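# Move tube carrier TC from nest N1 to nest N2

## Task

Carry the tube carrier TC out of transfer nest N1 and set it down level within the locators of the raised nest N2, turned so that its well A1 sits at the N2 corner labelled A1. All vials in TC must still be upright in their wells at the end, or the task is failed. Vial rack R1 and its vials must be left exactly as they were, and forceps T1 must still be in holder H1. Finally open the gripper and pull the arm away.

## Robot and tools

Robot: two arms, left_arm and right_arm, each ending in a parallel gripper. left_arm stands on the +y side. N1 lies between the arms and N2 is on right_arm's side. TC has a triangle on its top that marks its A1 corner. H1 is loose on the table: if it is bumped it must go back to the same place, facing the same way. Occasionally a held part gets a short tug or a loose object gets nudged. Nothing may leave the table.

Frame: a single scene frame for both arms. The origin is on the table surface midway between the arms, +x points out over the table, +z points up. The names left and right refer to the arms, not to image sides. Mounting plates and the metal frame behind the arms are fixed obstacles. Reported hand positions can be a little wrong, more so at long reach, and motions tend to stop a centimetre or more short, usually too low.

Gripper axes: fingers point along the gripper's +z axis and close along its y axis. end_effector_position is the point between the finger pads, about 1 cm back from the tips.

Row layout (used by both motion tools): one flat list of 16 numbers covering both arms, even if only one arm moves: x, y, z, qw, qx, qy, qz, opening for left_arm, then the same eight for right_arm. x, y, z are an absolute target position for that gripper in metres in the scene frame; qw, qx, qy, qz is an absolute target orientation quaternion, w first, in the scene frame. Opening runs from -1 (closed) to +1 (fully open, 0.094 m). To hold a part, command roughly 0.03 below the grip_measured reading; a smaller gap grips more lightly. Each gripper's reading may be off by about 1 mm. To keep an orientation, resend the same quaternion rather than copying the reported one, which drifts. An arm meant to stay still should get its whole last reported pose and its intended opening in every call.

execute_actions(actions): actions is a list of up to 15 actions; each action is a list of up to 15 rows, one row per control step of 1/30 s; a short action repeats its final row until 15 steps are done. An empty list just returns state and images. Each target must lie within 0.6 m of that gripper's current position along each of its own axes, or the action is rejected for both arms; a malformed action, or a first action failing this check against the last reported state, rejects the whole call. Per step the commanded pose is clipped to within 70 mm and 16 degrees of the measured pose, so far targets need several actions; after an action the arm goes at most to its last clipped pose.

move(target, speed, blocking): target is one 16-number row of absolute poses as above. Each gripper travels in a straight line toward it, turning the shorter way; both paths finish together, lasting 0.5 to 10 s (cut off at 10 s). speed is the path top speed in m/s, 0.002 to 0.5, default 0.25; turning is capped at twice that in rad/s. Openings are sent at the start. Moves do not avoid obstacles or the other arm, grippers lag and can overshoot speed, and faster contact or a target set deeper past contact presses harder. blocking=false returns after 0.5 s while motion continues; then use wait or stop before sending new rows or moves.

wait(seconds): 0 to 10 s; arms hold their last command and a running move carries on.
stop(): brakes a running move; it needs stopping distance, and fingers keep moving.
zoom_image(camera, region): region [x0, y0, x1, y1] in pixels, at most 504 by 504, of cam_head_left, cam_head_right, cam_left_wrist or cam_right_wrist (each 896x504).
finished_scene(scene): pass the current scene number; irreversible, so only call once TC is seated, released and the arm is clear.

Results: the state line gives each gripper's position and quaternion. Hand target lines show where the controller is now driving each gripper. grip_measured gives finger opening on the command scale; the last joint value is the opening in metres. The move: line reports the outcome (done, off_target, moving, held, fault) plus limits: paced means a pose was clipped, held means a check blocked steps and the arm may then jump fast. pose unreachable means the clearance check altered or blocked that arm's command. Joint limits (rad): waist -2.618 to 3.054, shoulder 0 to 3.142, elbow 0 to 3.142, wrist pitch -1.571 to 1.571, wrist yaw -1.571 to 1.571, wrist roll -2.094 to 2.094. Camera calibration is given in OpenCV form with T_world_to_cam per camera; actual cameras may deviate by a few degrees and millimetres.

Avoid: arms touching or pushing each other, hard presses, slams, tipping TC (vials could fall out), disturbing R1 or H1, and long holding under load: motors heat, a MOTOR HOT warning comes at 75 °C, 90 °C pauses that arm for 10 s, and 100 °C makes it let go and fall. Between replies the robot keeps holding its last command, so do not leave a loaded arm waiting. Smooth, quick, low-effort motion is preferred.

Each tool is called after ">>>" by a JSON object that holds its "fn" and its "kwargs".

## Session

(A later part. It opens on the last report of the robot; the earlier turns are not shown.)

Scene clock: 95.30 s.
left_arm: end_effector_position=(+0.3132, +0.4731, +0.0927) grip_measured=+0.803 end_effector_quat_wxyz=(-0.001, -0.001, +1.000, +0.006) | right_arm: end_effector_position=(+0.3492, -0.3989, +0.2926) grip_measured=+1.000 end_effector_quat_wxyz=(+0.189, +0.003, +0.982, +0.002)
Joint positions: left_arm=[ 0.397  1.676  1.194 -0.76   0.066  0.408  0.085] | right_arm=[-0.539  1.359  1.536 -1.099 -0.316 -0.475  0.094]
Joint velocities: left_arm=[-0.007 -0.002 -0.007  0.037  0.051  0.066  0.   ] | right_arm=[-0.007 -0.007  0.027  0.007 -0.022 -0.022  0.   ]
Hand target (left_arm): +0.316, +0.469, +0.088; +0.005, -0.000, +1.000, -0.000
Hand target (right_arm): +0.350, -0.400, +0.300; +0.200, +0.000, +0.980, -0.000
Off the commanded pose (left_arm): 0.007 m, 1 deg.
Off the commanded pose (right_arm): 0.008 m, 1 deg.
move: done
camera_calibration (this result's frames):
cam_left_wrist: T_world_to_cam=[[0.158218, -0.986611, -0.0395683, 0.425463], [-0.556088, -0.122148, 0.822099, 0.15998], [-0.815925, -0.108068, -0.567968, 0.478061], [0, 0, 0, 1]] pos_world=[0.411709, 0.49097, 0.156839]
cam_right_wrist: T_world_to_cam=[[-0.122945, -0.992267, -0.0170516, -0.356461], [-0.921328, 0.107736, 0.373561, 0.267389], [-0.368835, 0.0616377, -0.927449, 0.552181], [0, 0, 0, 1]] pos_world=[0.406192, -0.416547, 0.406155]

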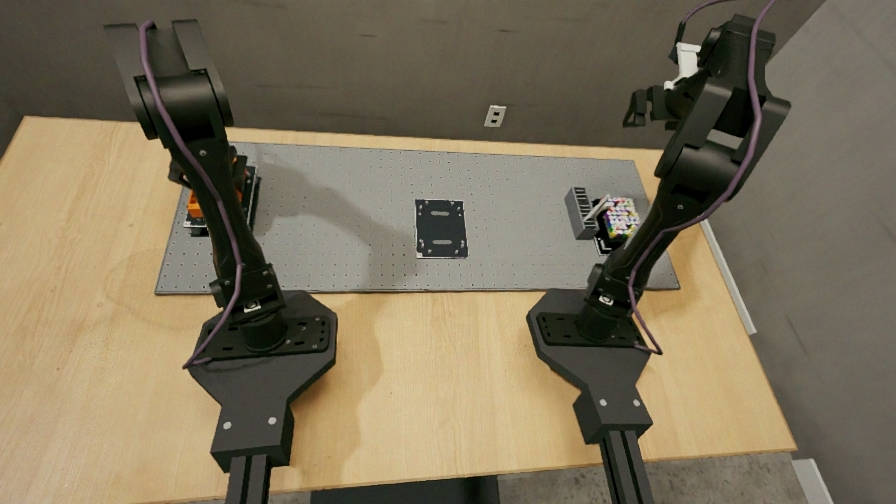

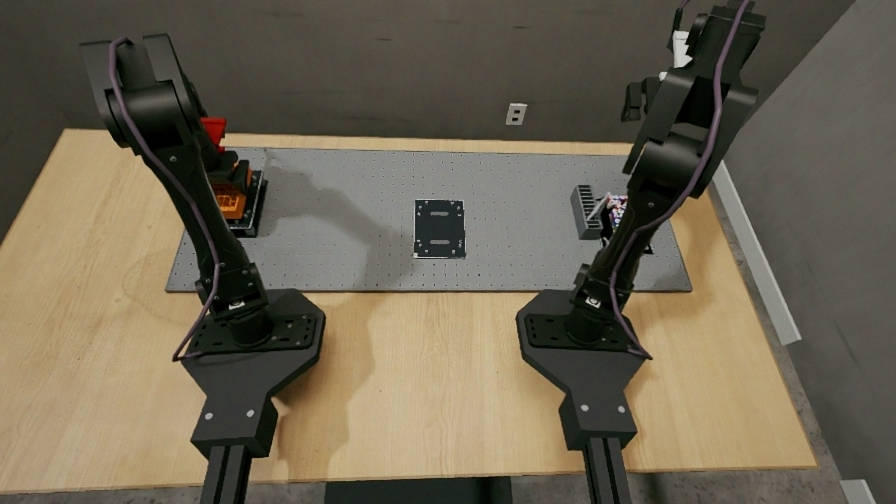

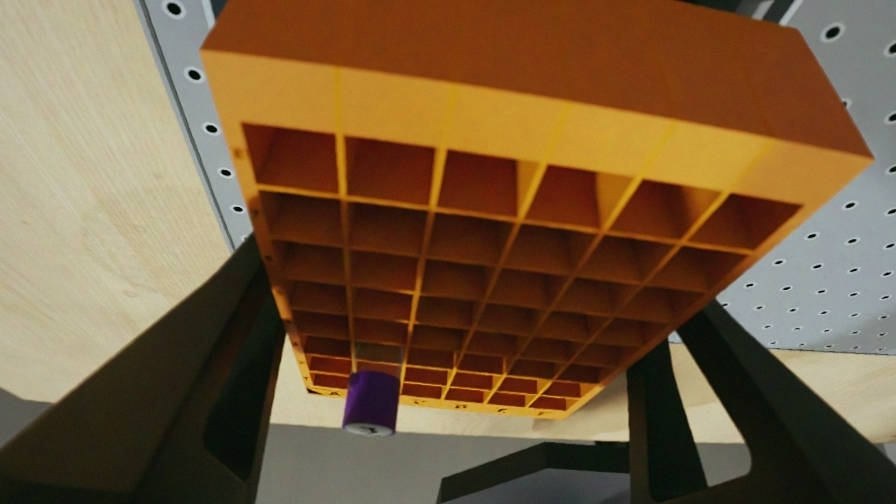

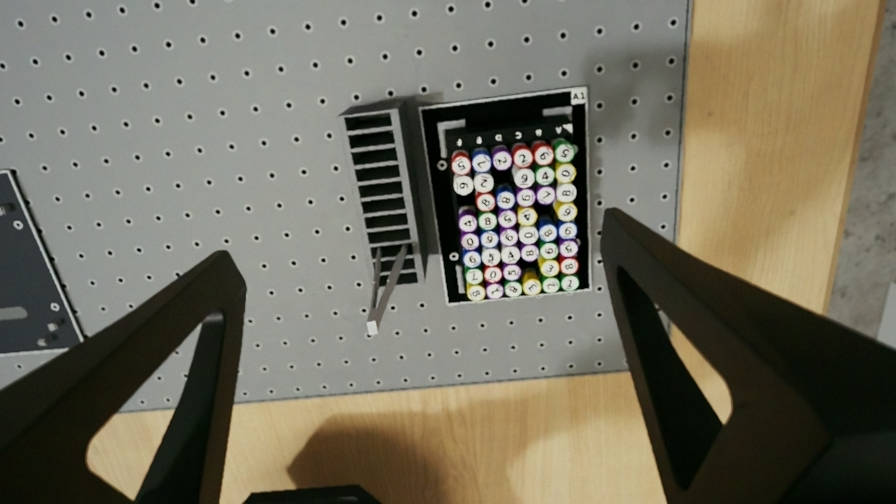

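>>> {"fn": "move", "kwargs": {"target": [0.325,0.481,0.092,0.005,0,1,0,0.76,0.35,-0.4,0.3,0.2,0,0.98,0,1], "speed": 0.01}}

>>> {"fn": "move", "kwargs": {"target": [0.322,0.479,0.08,0.005,0,1,0,0.76,0.35,-0.4,0.3,0.2,0,0.98,0,1], "speed": 0.01}}

>>> {"fn": "zoom_image", "kwargs": {"camera": "cam_head_right", "region": [170, 130, 300, 260]}}

>>> {"fn": "zoom_image", "kwargs": {"camera": "cam_head_left", "region": [160, 130, 290, 260]}}

Scene clock: 105.40 s.
left_arm: end_effector_position=(+0.3177, +0.4778, +0.0881) grip_measured=+0.803 end_effector_quat_wxyz=(-0.003, +0.001, +1.000, +0.005) | right_arm: end_effector_position=(+0.3492, -0.3989, +0.2926) grip_measured=+1.000 end_effector_quat_wxyz=(+0.189, +0.003, +0.982, +0.002)
Joint positions: left_arm=[ 0.404  1.71   1.224 -0.763  0.069  0.42   0.085] | right_arm=[-0.539  1.359  1.536 -1.099 -0.316 -0.475  0.094]
Joint velocities: left_arm=[-0.012 -0.007  0.012  0.007  0.037  0.022  0.001] | right_arm=[-0.007 -0.007  0.007 -0.007 -0.022  0.037  0.   ]
Hand target (left_arm): +0.325, +0.481, +0.092; +0.005, +0.000, +1.000, +0.000
Hand target (right_arm): +0.350, -0.400, +0.300; +0.200, +0.000, +0.980, -0.000
Off the commanded pose (left_arm): 0.009 m, 1 deg.
Off the commanded pose (right_arm): 0.008 m, 1 deg.
move: done
camera_calibration (this result's frames):
cam_left_wrist: T_world_to_cam=[[0.152889, -0.987533, -0.0374647, 0.431143], [-0.551978, -0.11678, 0.825641, 0.162612], [-0.819723, -0.105552, -0.562951, 0.479243], [0, 0, 0, 1]] pos_world=[0.416687, 0.495343, 0.151684]
cam_right_wrist: T_world_to_cam=[[-0.122945, -0.992267, -0.0170516, -0.356461], [-0.921328, 0.107736, 0.373561, 0.267389], [-0.368835, 0.0616377, -0.927449, 0.552181], [0, 0, 0, 1]] pos_world=[0.406192, -0.416547, 0.406155]

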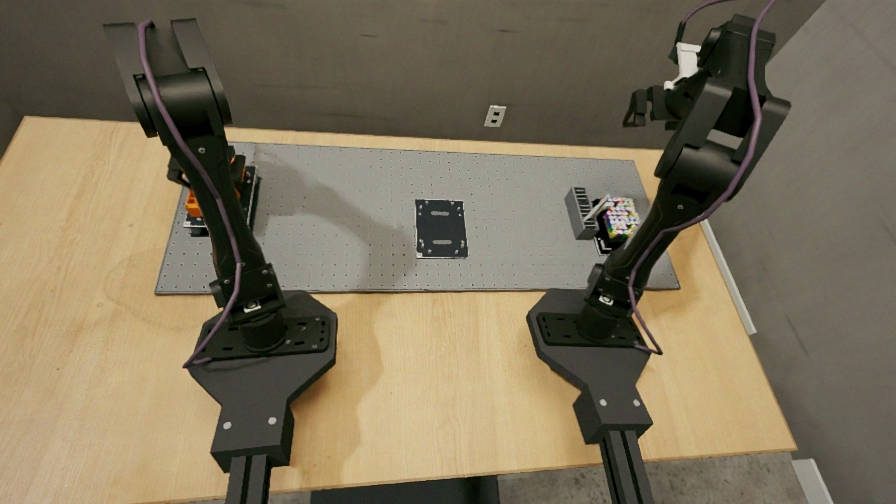

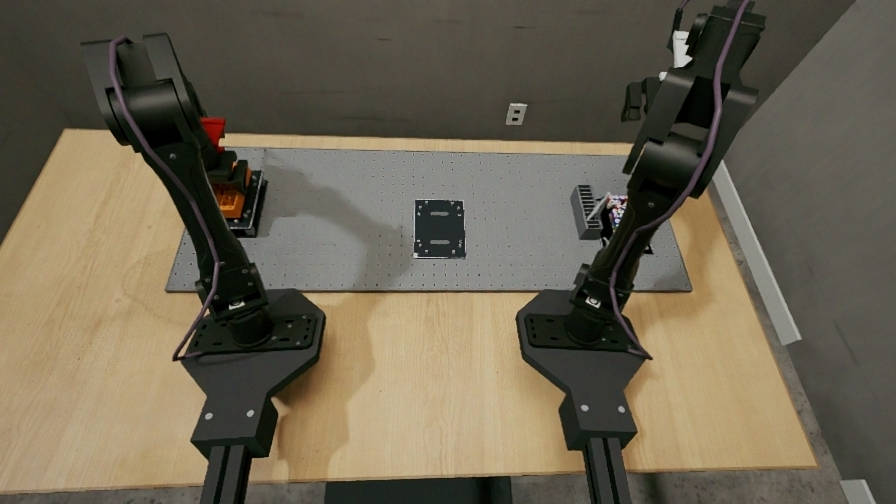

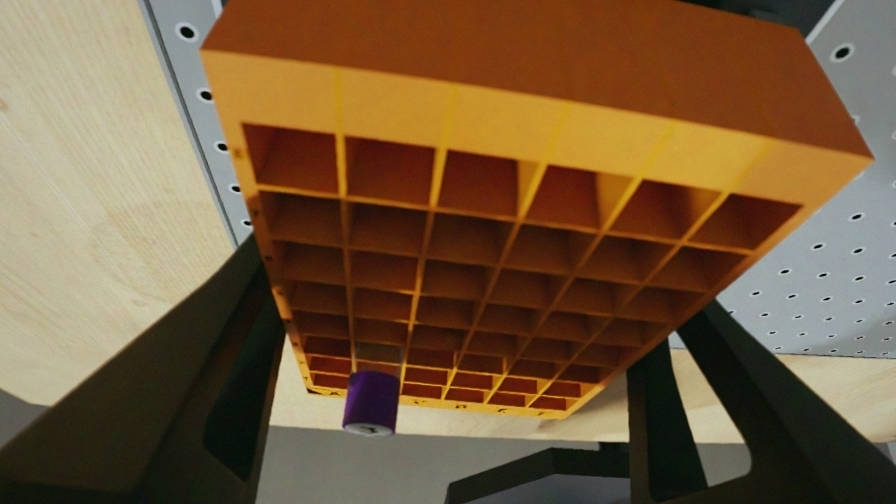

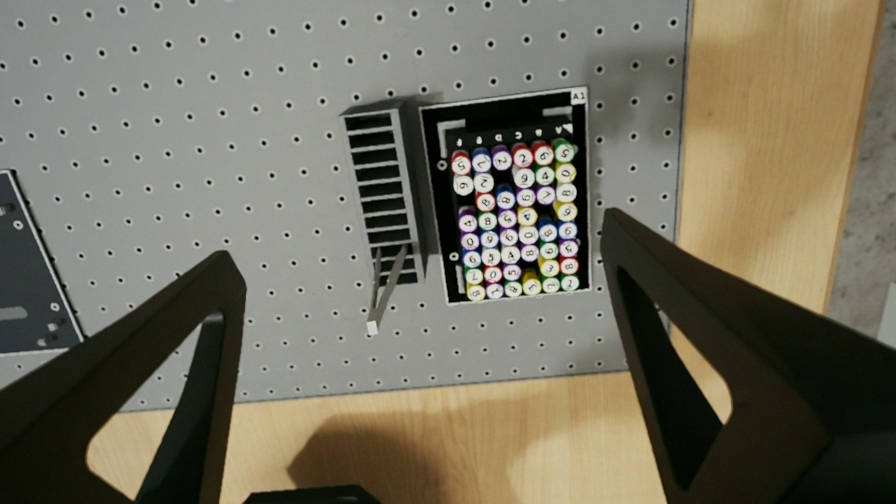

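Scene clock: 106.77 s.
left_arm: end_effector_position=(+0.3183, +0.4780, +0.0837) grip_measured=+0.803 end_effector_quat_wxyz=(-0.004, +0.001, +1.000, +0.003) | right_arm: end_effector_position=(+0.3492, -0.3989, +0.2926) grip_measured=+1.000 end_effector_quat_wxyz=(+0.189, +0.003, +0.982, +0.002)
Joint positions: left_arm=[ 0.404  1.723  1.224 -0.753  0.071  0.42   0.085] | right_arm=[-0.539  1.359  1.536 -1.099 -0.316 -0.475  0.094]
Joint velocities: left_arm=[-0.007 -0.012  0.027  0.081 -0.022  0.007  0.   ] | right_arm=[ 0.002 -0.007 -0.017 -0.037 -0.022 -0.095  0.   ]
Hand target (left_arm): +0.322, +0.479, +0.080; +0.005, -0.000, +1.000, +0.000
Hand target (right_arm): +0.350, -0.400, +0.300; +0.200, +0.000, +0.980, -0.000
Off the commanded pose (left_arm): 0.005 m, 1 deg.
Off the commanded pose (right_arm): 0.008 m, 1 deg.
move: done
camera_calibration (this result's frames):
cam_left_wrist: T_world_to_cam=[[0.153056, -0.987613, -0.0345638, 0.430838], [-0.550708, -0.114283, 0.826837, 0.164915], [-0.820545, -0.107518, -0.561378, 0.478355], [0, 0, 0, 1]] pos_world=[0.41739, 0.49578, 0.147071]
cam_right_wrist: T_world_to_cam=[[-0.122945, -0.992267, -0.0170516, -0.356461], [-0.921328, 0.107736, 0.373561, 0.267389], [-0.368835, 0.0616377, -0.927449, 0.552181], [0, 0, 0, 1]] pos_world=[0.406192, -0.416547, 0.406155]

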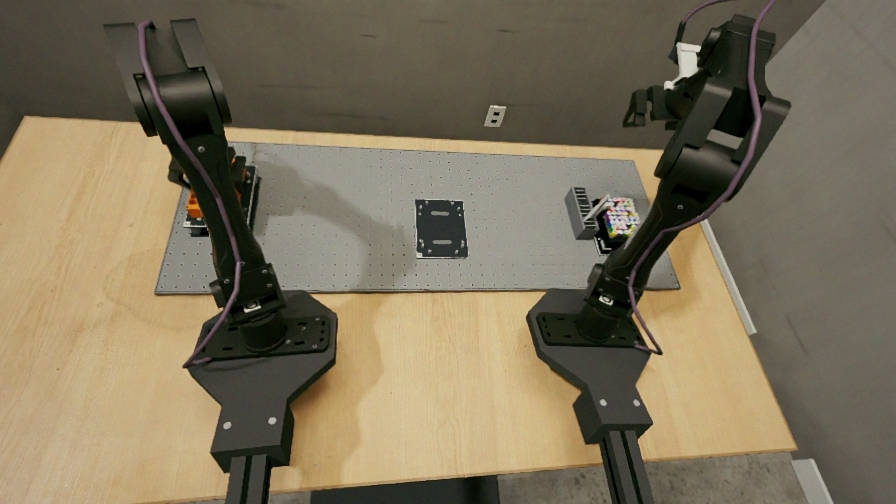

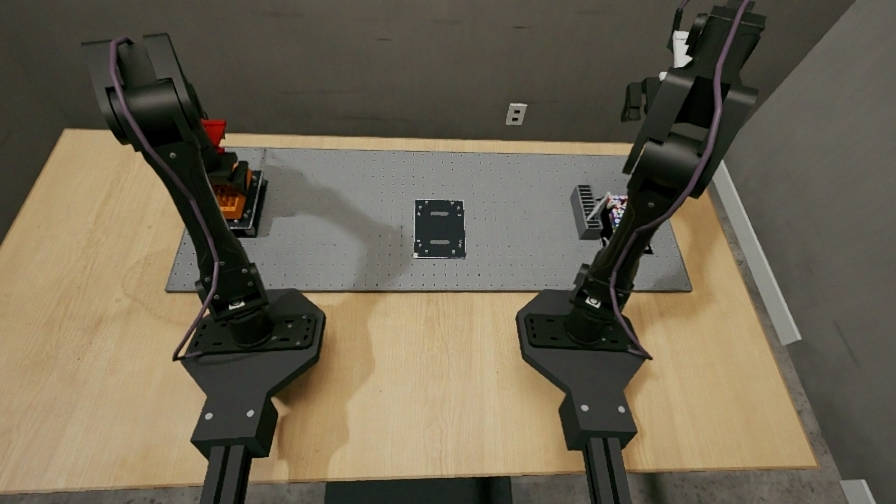

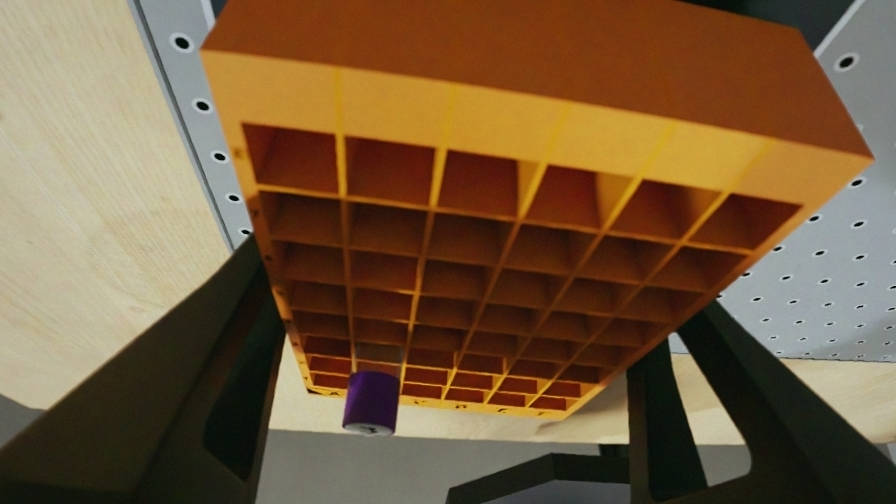

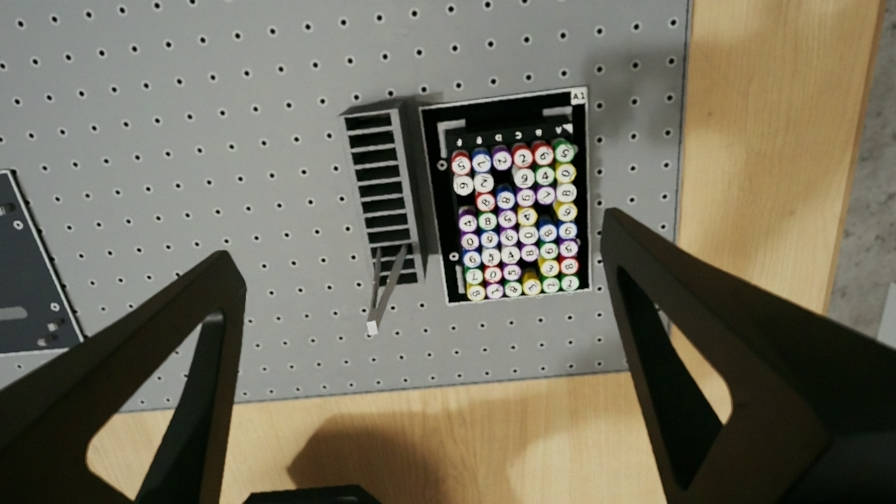

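Region (170, 130, 300, 260) of cam_head_right's 896x504 image, scaled by 3.877, with more detail than that image has.

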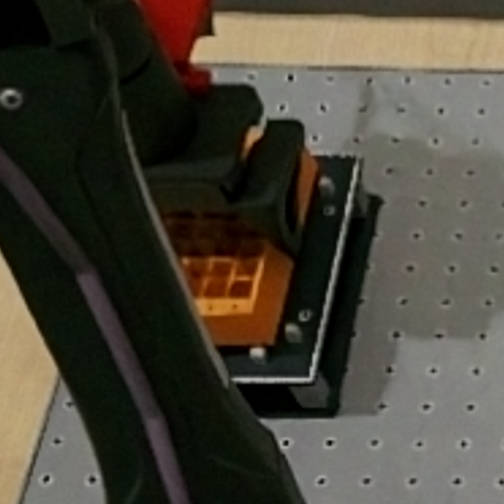

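Region (160, 130, 290, 260) of cam_head_left's 896x504 image, scaled by 3.877, with more detail than that image has.

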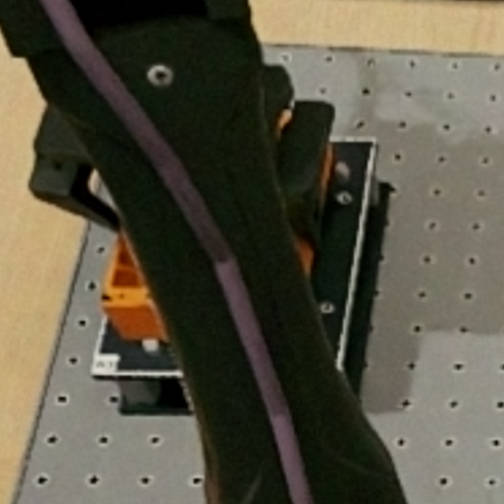

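>>> {"fn": "move", "kwargs": {"target": [0.326,0.481,0.072,0.008,0,1,0,0.76,0.35,-0.4,0.3,0.2,0,0.98,0,1], "speed": 0.007}}

>>> {"fn": "zoom_image", "kwargs": {"camera": "cam_head_right", "region": [170, 130, 300, 260]}}

Scene clock: 116.63 s.
left_arm: end_effector_position=(+0.3201, +0.4770, +0.0768) grip_measured=+0.803 end_effector_quat_wxyz=(-0.003, +0.000, +1.000, -0.003) | right_arm: end_effector_position=(+0.3492, -0.3989, +0.2926) grip_measured=+1.000 end_effector_quat_wxyz=(+0.189, +0.003, +0.982, +0.002)
Joint positions: left_arm=[ 0.404  1.744  1.224 -0.735  0.083  0.419  0.085] | right_arm=[-0.539  1.359  1.536 -1.099 -0.316 -0.475  0.094]
Joint velocities: left_arm=[-0.012  0.002  0.012 -0.051  0.022 -0.066 -0.   ] | right_arm=[-0.007 -0.002  0.017  0.007  0.007 -0.037  0.   ]
Hand target (left_arm): +0.326, +0.481, +0.072; +0.008, -0.000, +1.000, -0.000
Hand target (right_arm): +0.350, -0.400, +0.300; +0.200, +0.000, +0.980, -0.000
Off the commanded pose (left_arm): 0.009 m, 1 deg.
Off the commanded pose (right_arm): 0.008 m, 1 deg.
move: done
camera_calibration (this result's frames):
cam_left_wrist: T_world_to_cam=[[0.154568, -0.987737, -0.0220005, 0.427958], [-0.552343, -0.104854, 0.826996, 0.167523], [-0.819162, -0.115675, -0.561777, 0.479241], [0, 0, 0, 1]] pos_world=[0.418958, 0.495712, 0.1401]
cam_right_wrist: T_world_to_cam=[[-0.122945, -0.992267, -0.0170516, -0.356461], [-0.921328, 0.107736, 0.373561, 0.267389], [-0.368835, 0.0616377, -0.927449, 0.552181], [0, 0, 0, 1]] pos_world=[0.406192, -0.416547, 0.406155]

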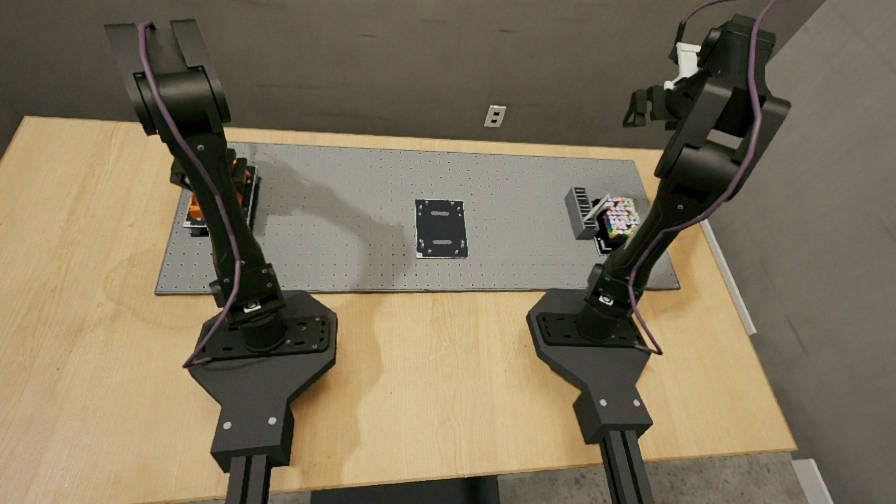

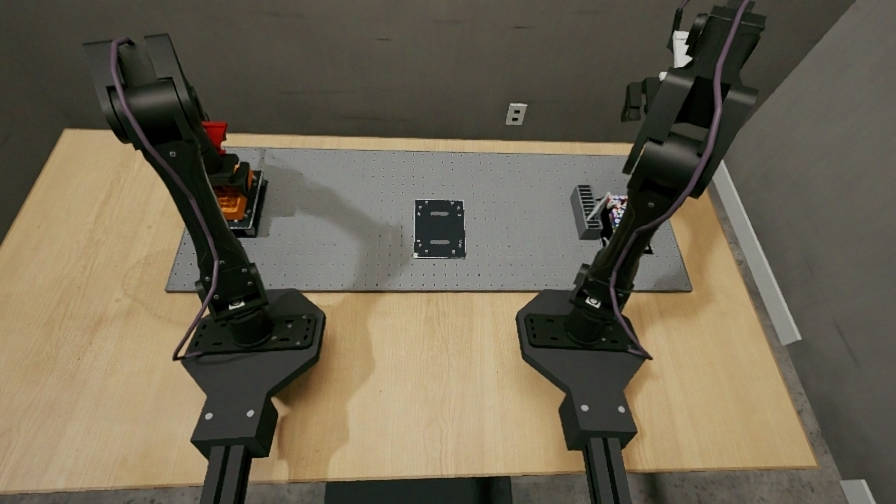

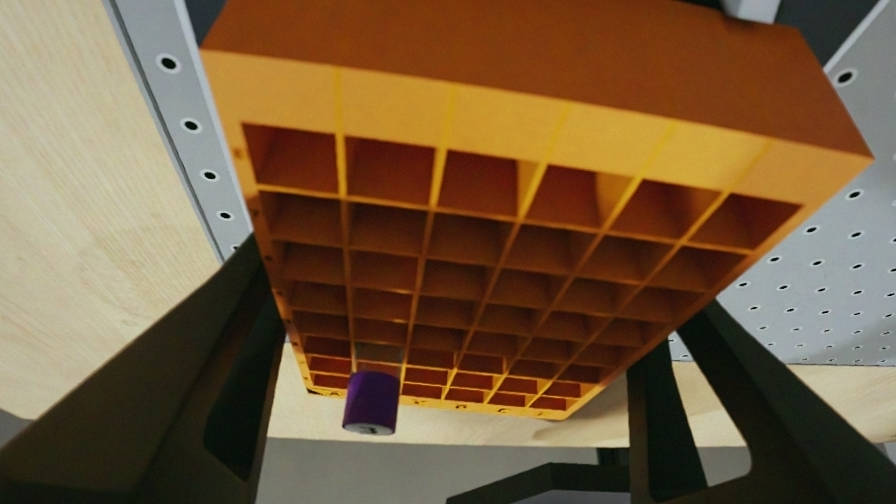

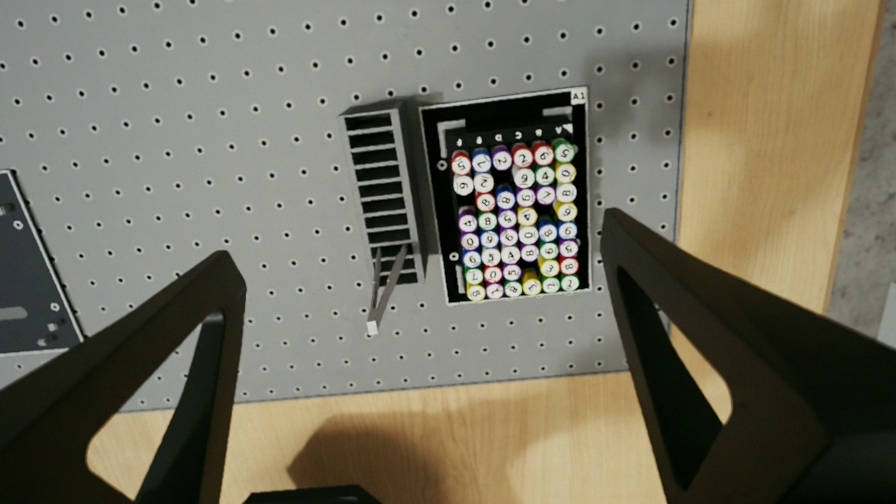

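Region (170, 130, 300, 260) of cam_head_right's 896x504 image, scaled by 3.877, with more detail than that image has.

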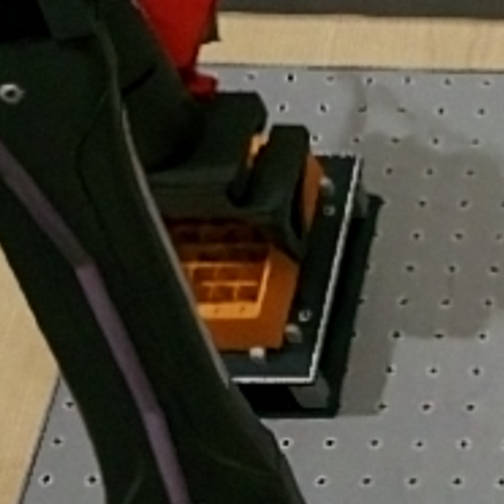

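>>> {"fn": "move", "kwargs": {"target": [0.327,0.484,0.064,0.01,0,1,0,0.76,0.35,-0.4,0.3,0.2,0,0.98,0,1], "speed": 0.007}}

>>> {"fn": "zoom_image", "kwargs": {"camera": "cam_head_right", "region": [170, 130, 300, 260]}}

Scene clock: 122.97 s.
left_arm: end_effector_position=(+0.3200, +0.4769, +0.0759) grip_measured=+0.803 end_effector_quat_wxyz=(-0.003, +0.000, +1.000, -0.003) | right_arm: end_effector_position=(+0.3492, -0.3989, +0.2926) grip_measured=+1.000 end_effector_quat_wxyz=(+0.189, +0.003, +0.982, +0.002)
Joint positions: left_arm=[ 0.404  1.747  1.224 -0.733  0.084  0.418  0.085] | right_arm=[-0.539  1.359  1.536 -1.099 -0.316 -0.475  0.094]
Joint velocities: left_arm=[-0.007 -0.002  0.012  0.066 -0.037  0.022 -0.   ] | right_arm=[ 0.012 -0.002  0.002  0.037  0.007  0.051  0.   ]
Hand target (left_arm): +0.327, +0.484, +0.065; +0.010, +0.000, +1.000, -0.000
Hand target (right_arm): +0.350, -0.400, +0.300; +0.200, +0.000, +0.980, -0.000
Off the commanded pose (left_arm): 0.015 m, 2 deg.
Off the commanded pose (right_arm): 0.008 m, 1 deg.
move: off_target (left_arm)
camera_calibration (this result's frames):
cam_left_wrist: T_world_to_cam=[[0.155026, -0.987688, -0.0209717, 0.427616], [-0.551684, -0.104162, 0.827523, 0.167657], [-0.819519, -0.116718, -0.561039, 0.479276], [0, 0, 0, 1]] pos_world=[0.418977, 0.495755, 0.139121]
cam_right_wrist: T_world_to_cam=[[-0.122945, -0.992267, -0.0170516, -0.356461], [-0.921328, 0.107736, 0.373561, 0.267389], [-0.368835, 0.0616377, -0.927449, 0.552181], [0, 0, 0, 1]] pos_world=[0.406192, -0.416547, 0.406155]

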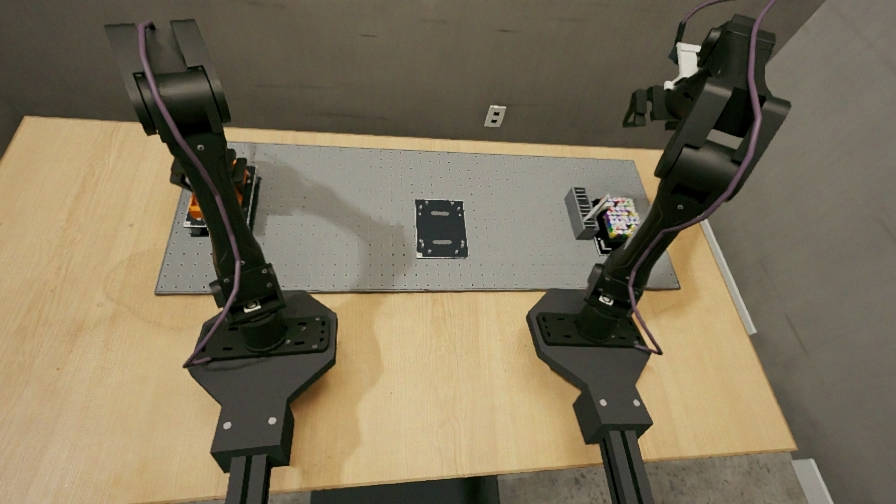

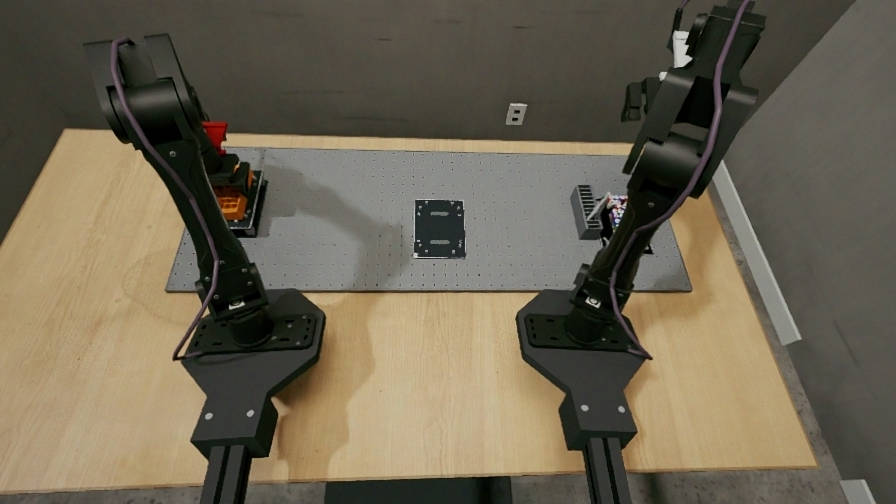

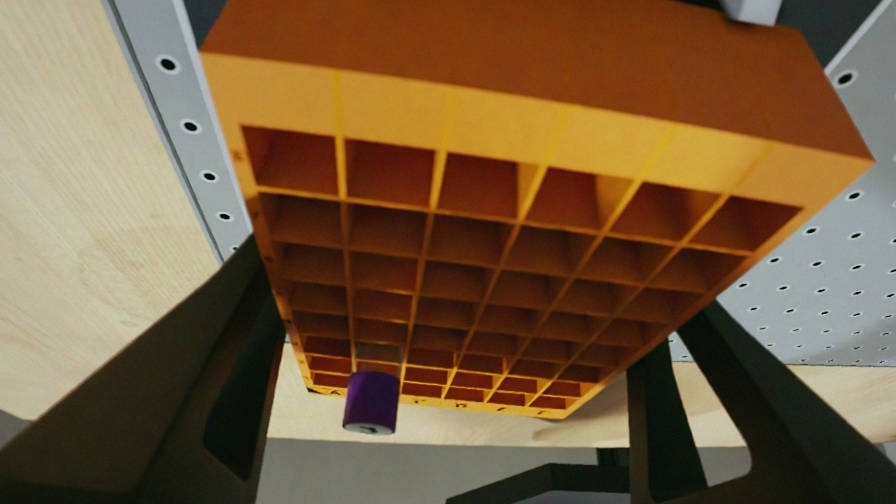

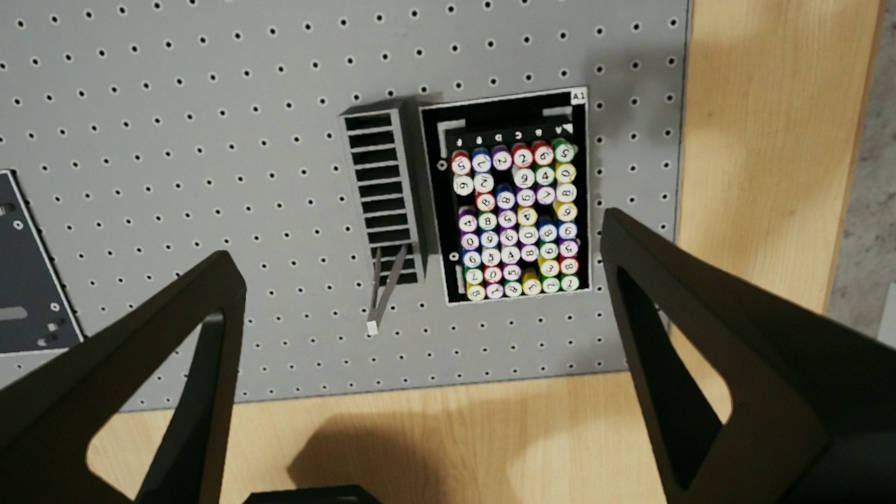

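Region (170, 130, 300, 260) of cam_head_right's 896x504 image, scaled by 3.877, with more detail than that image has.

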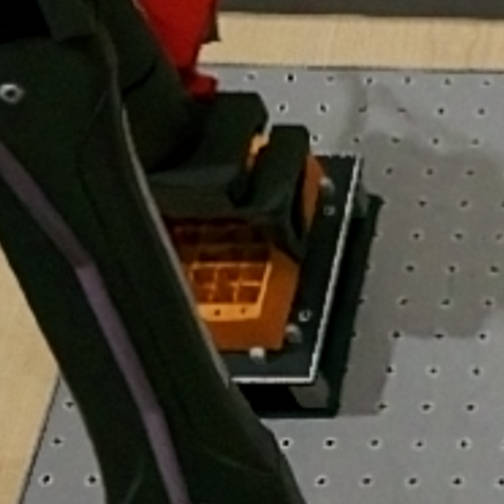

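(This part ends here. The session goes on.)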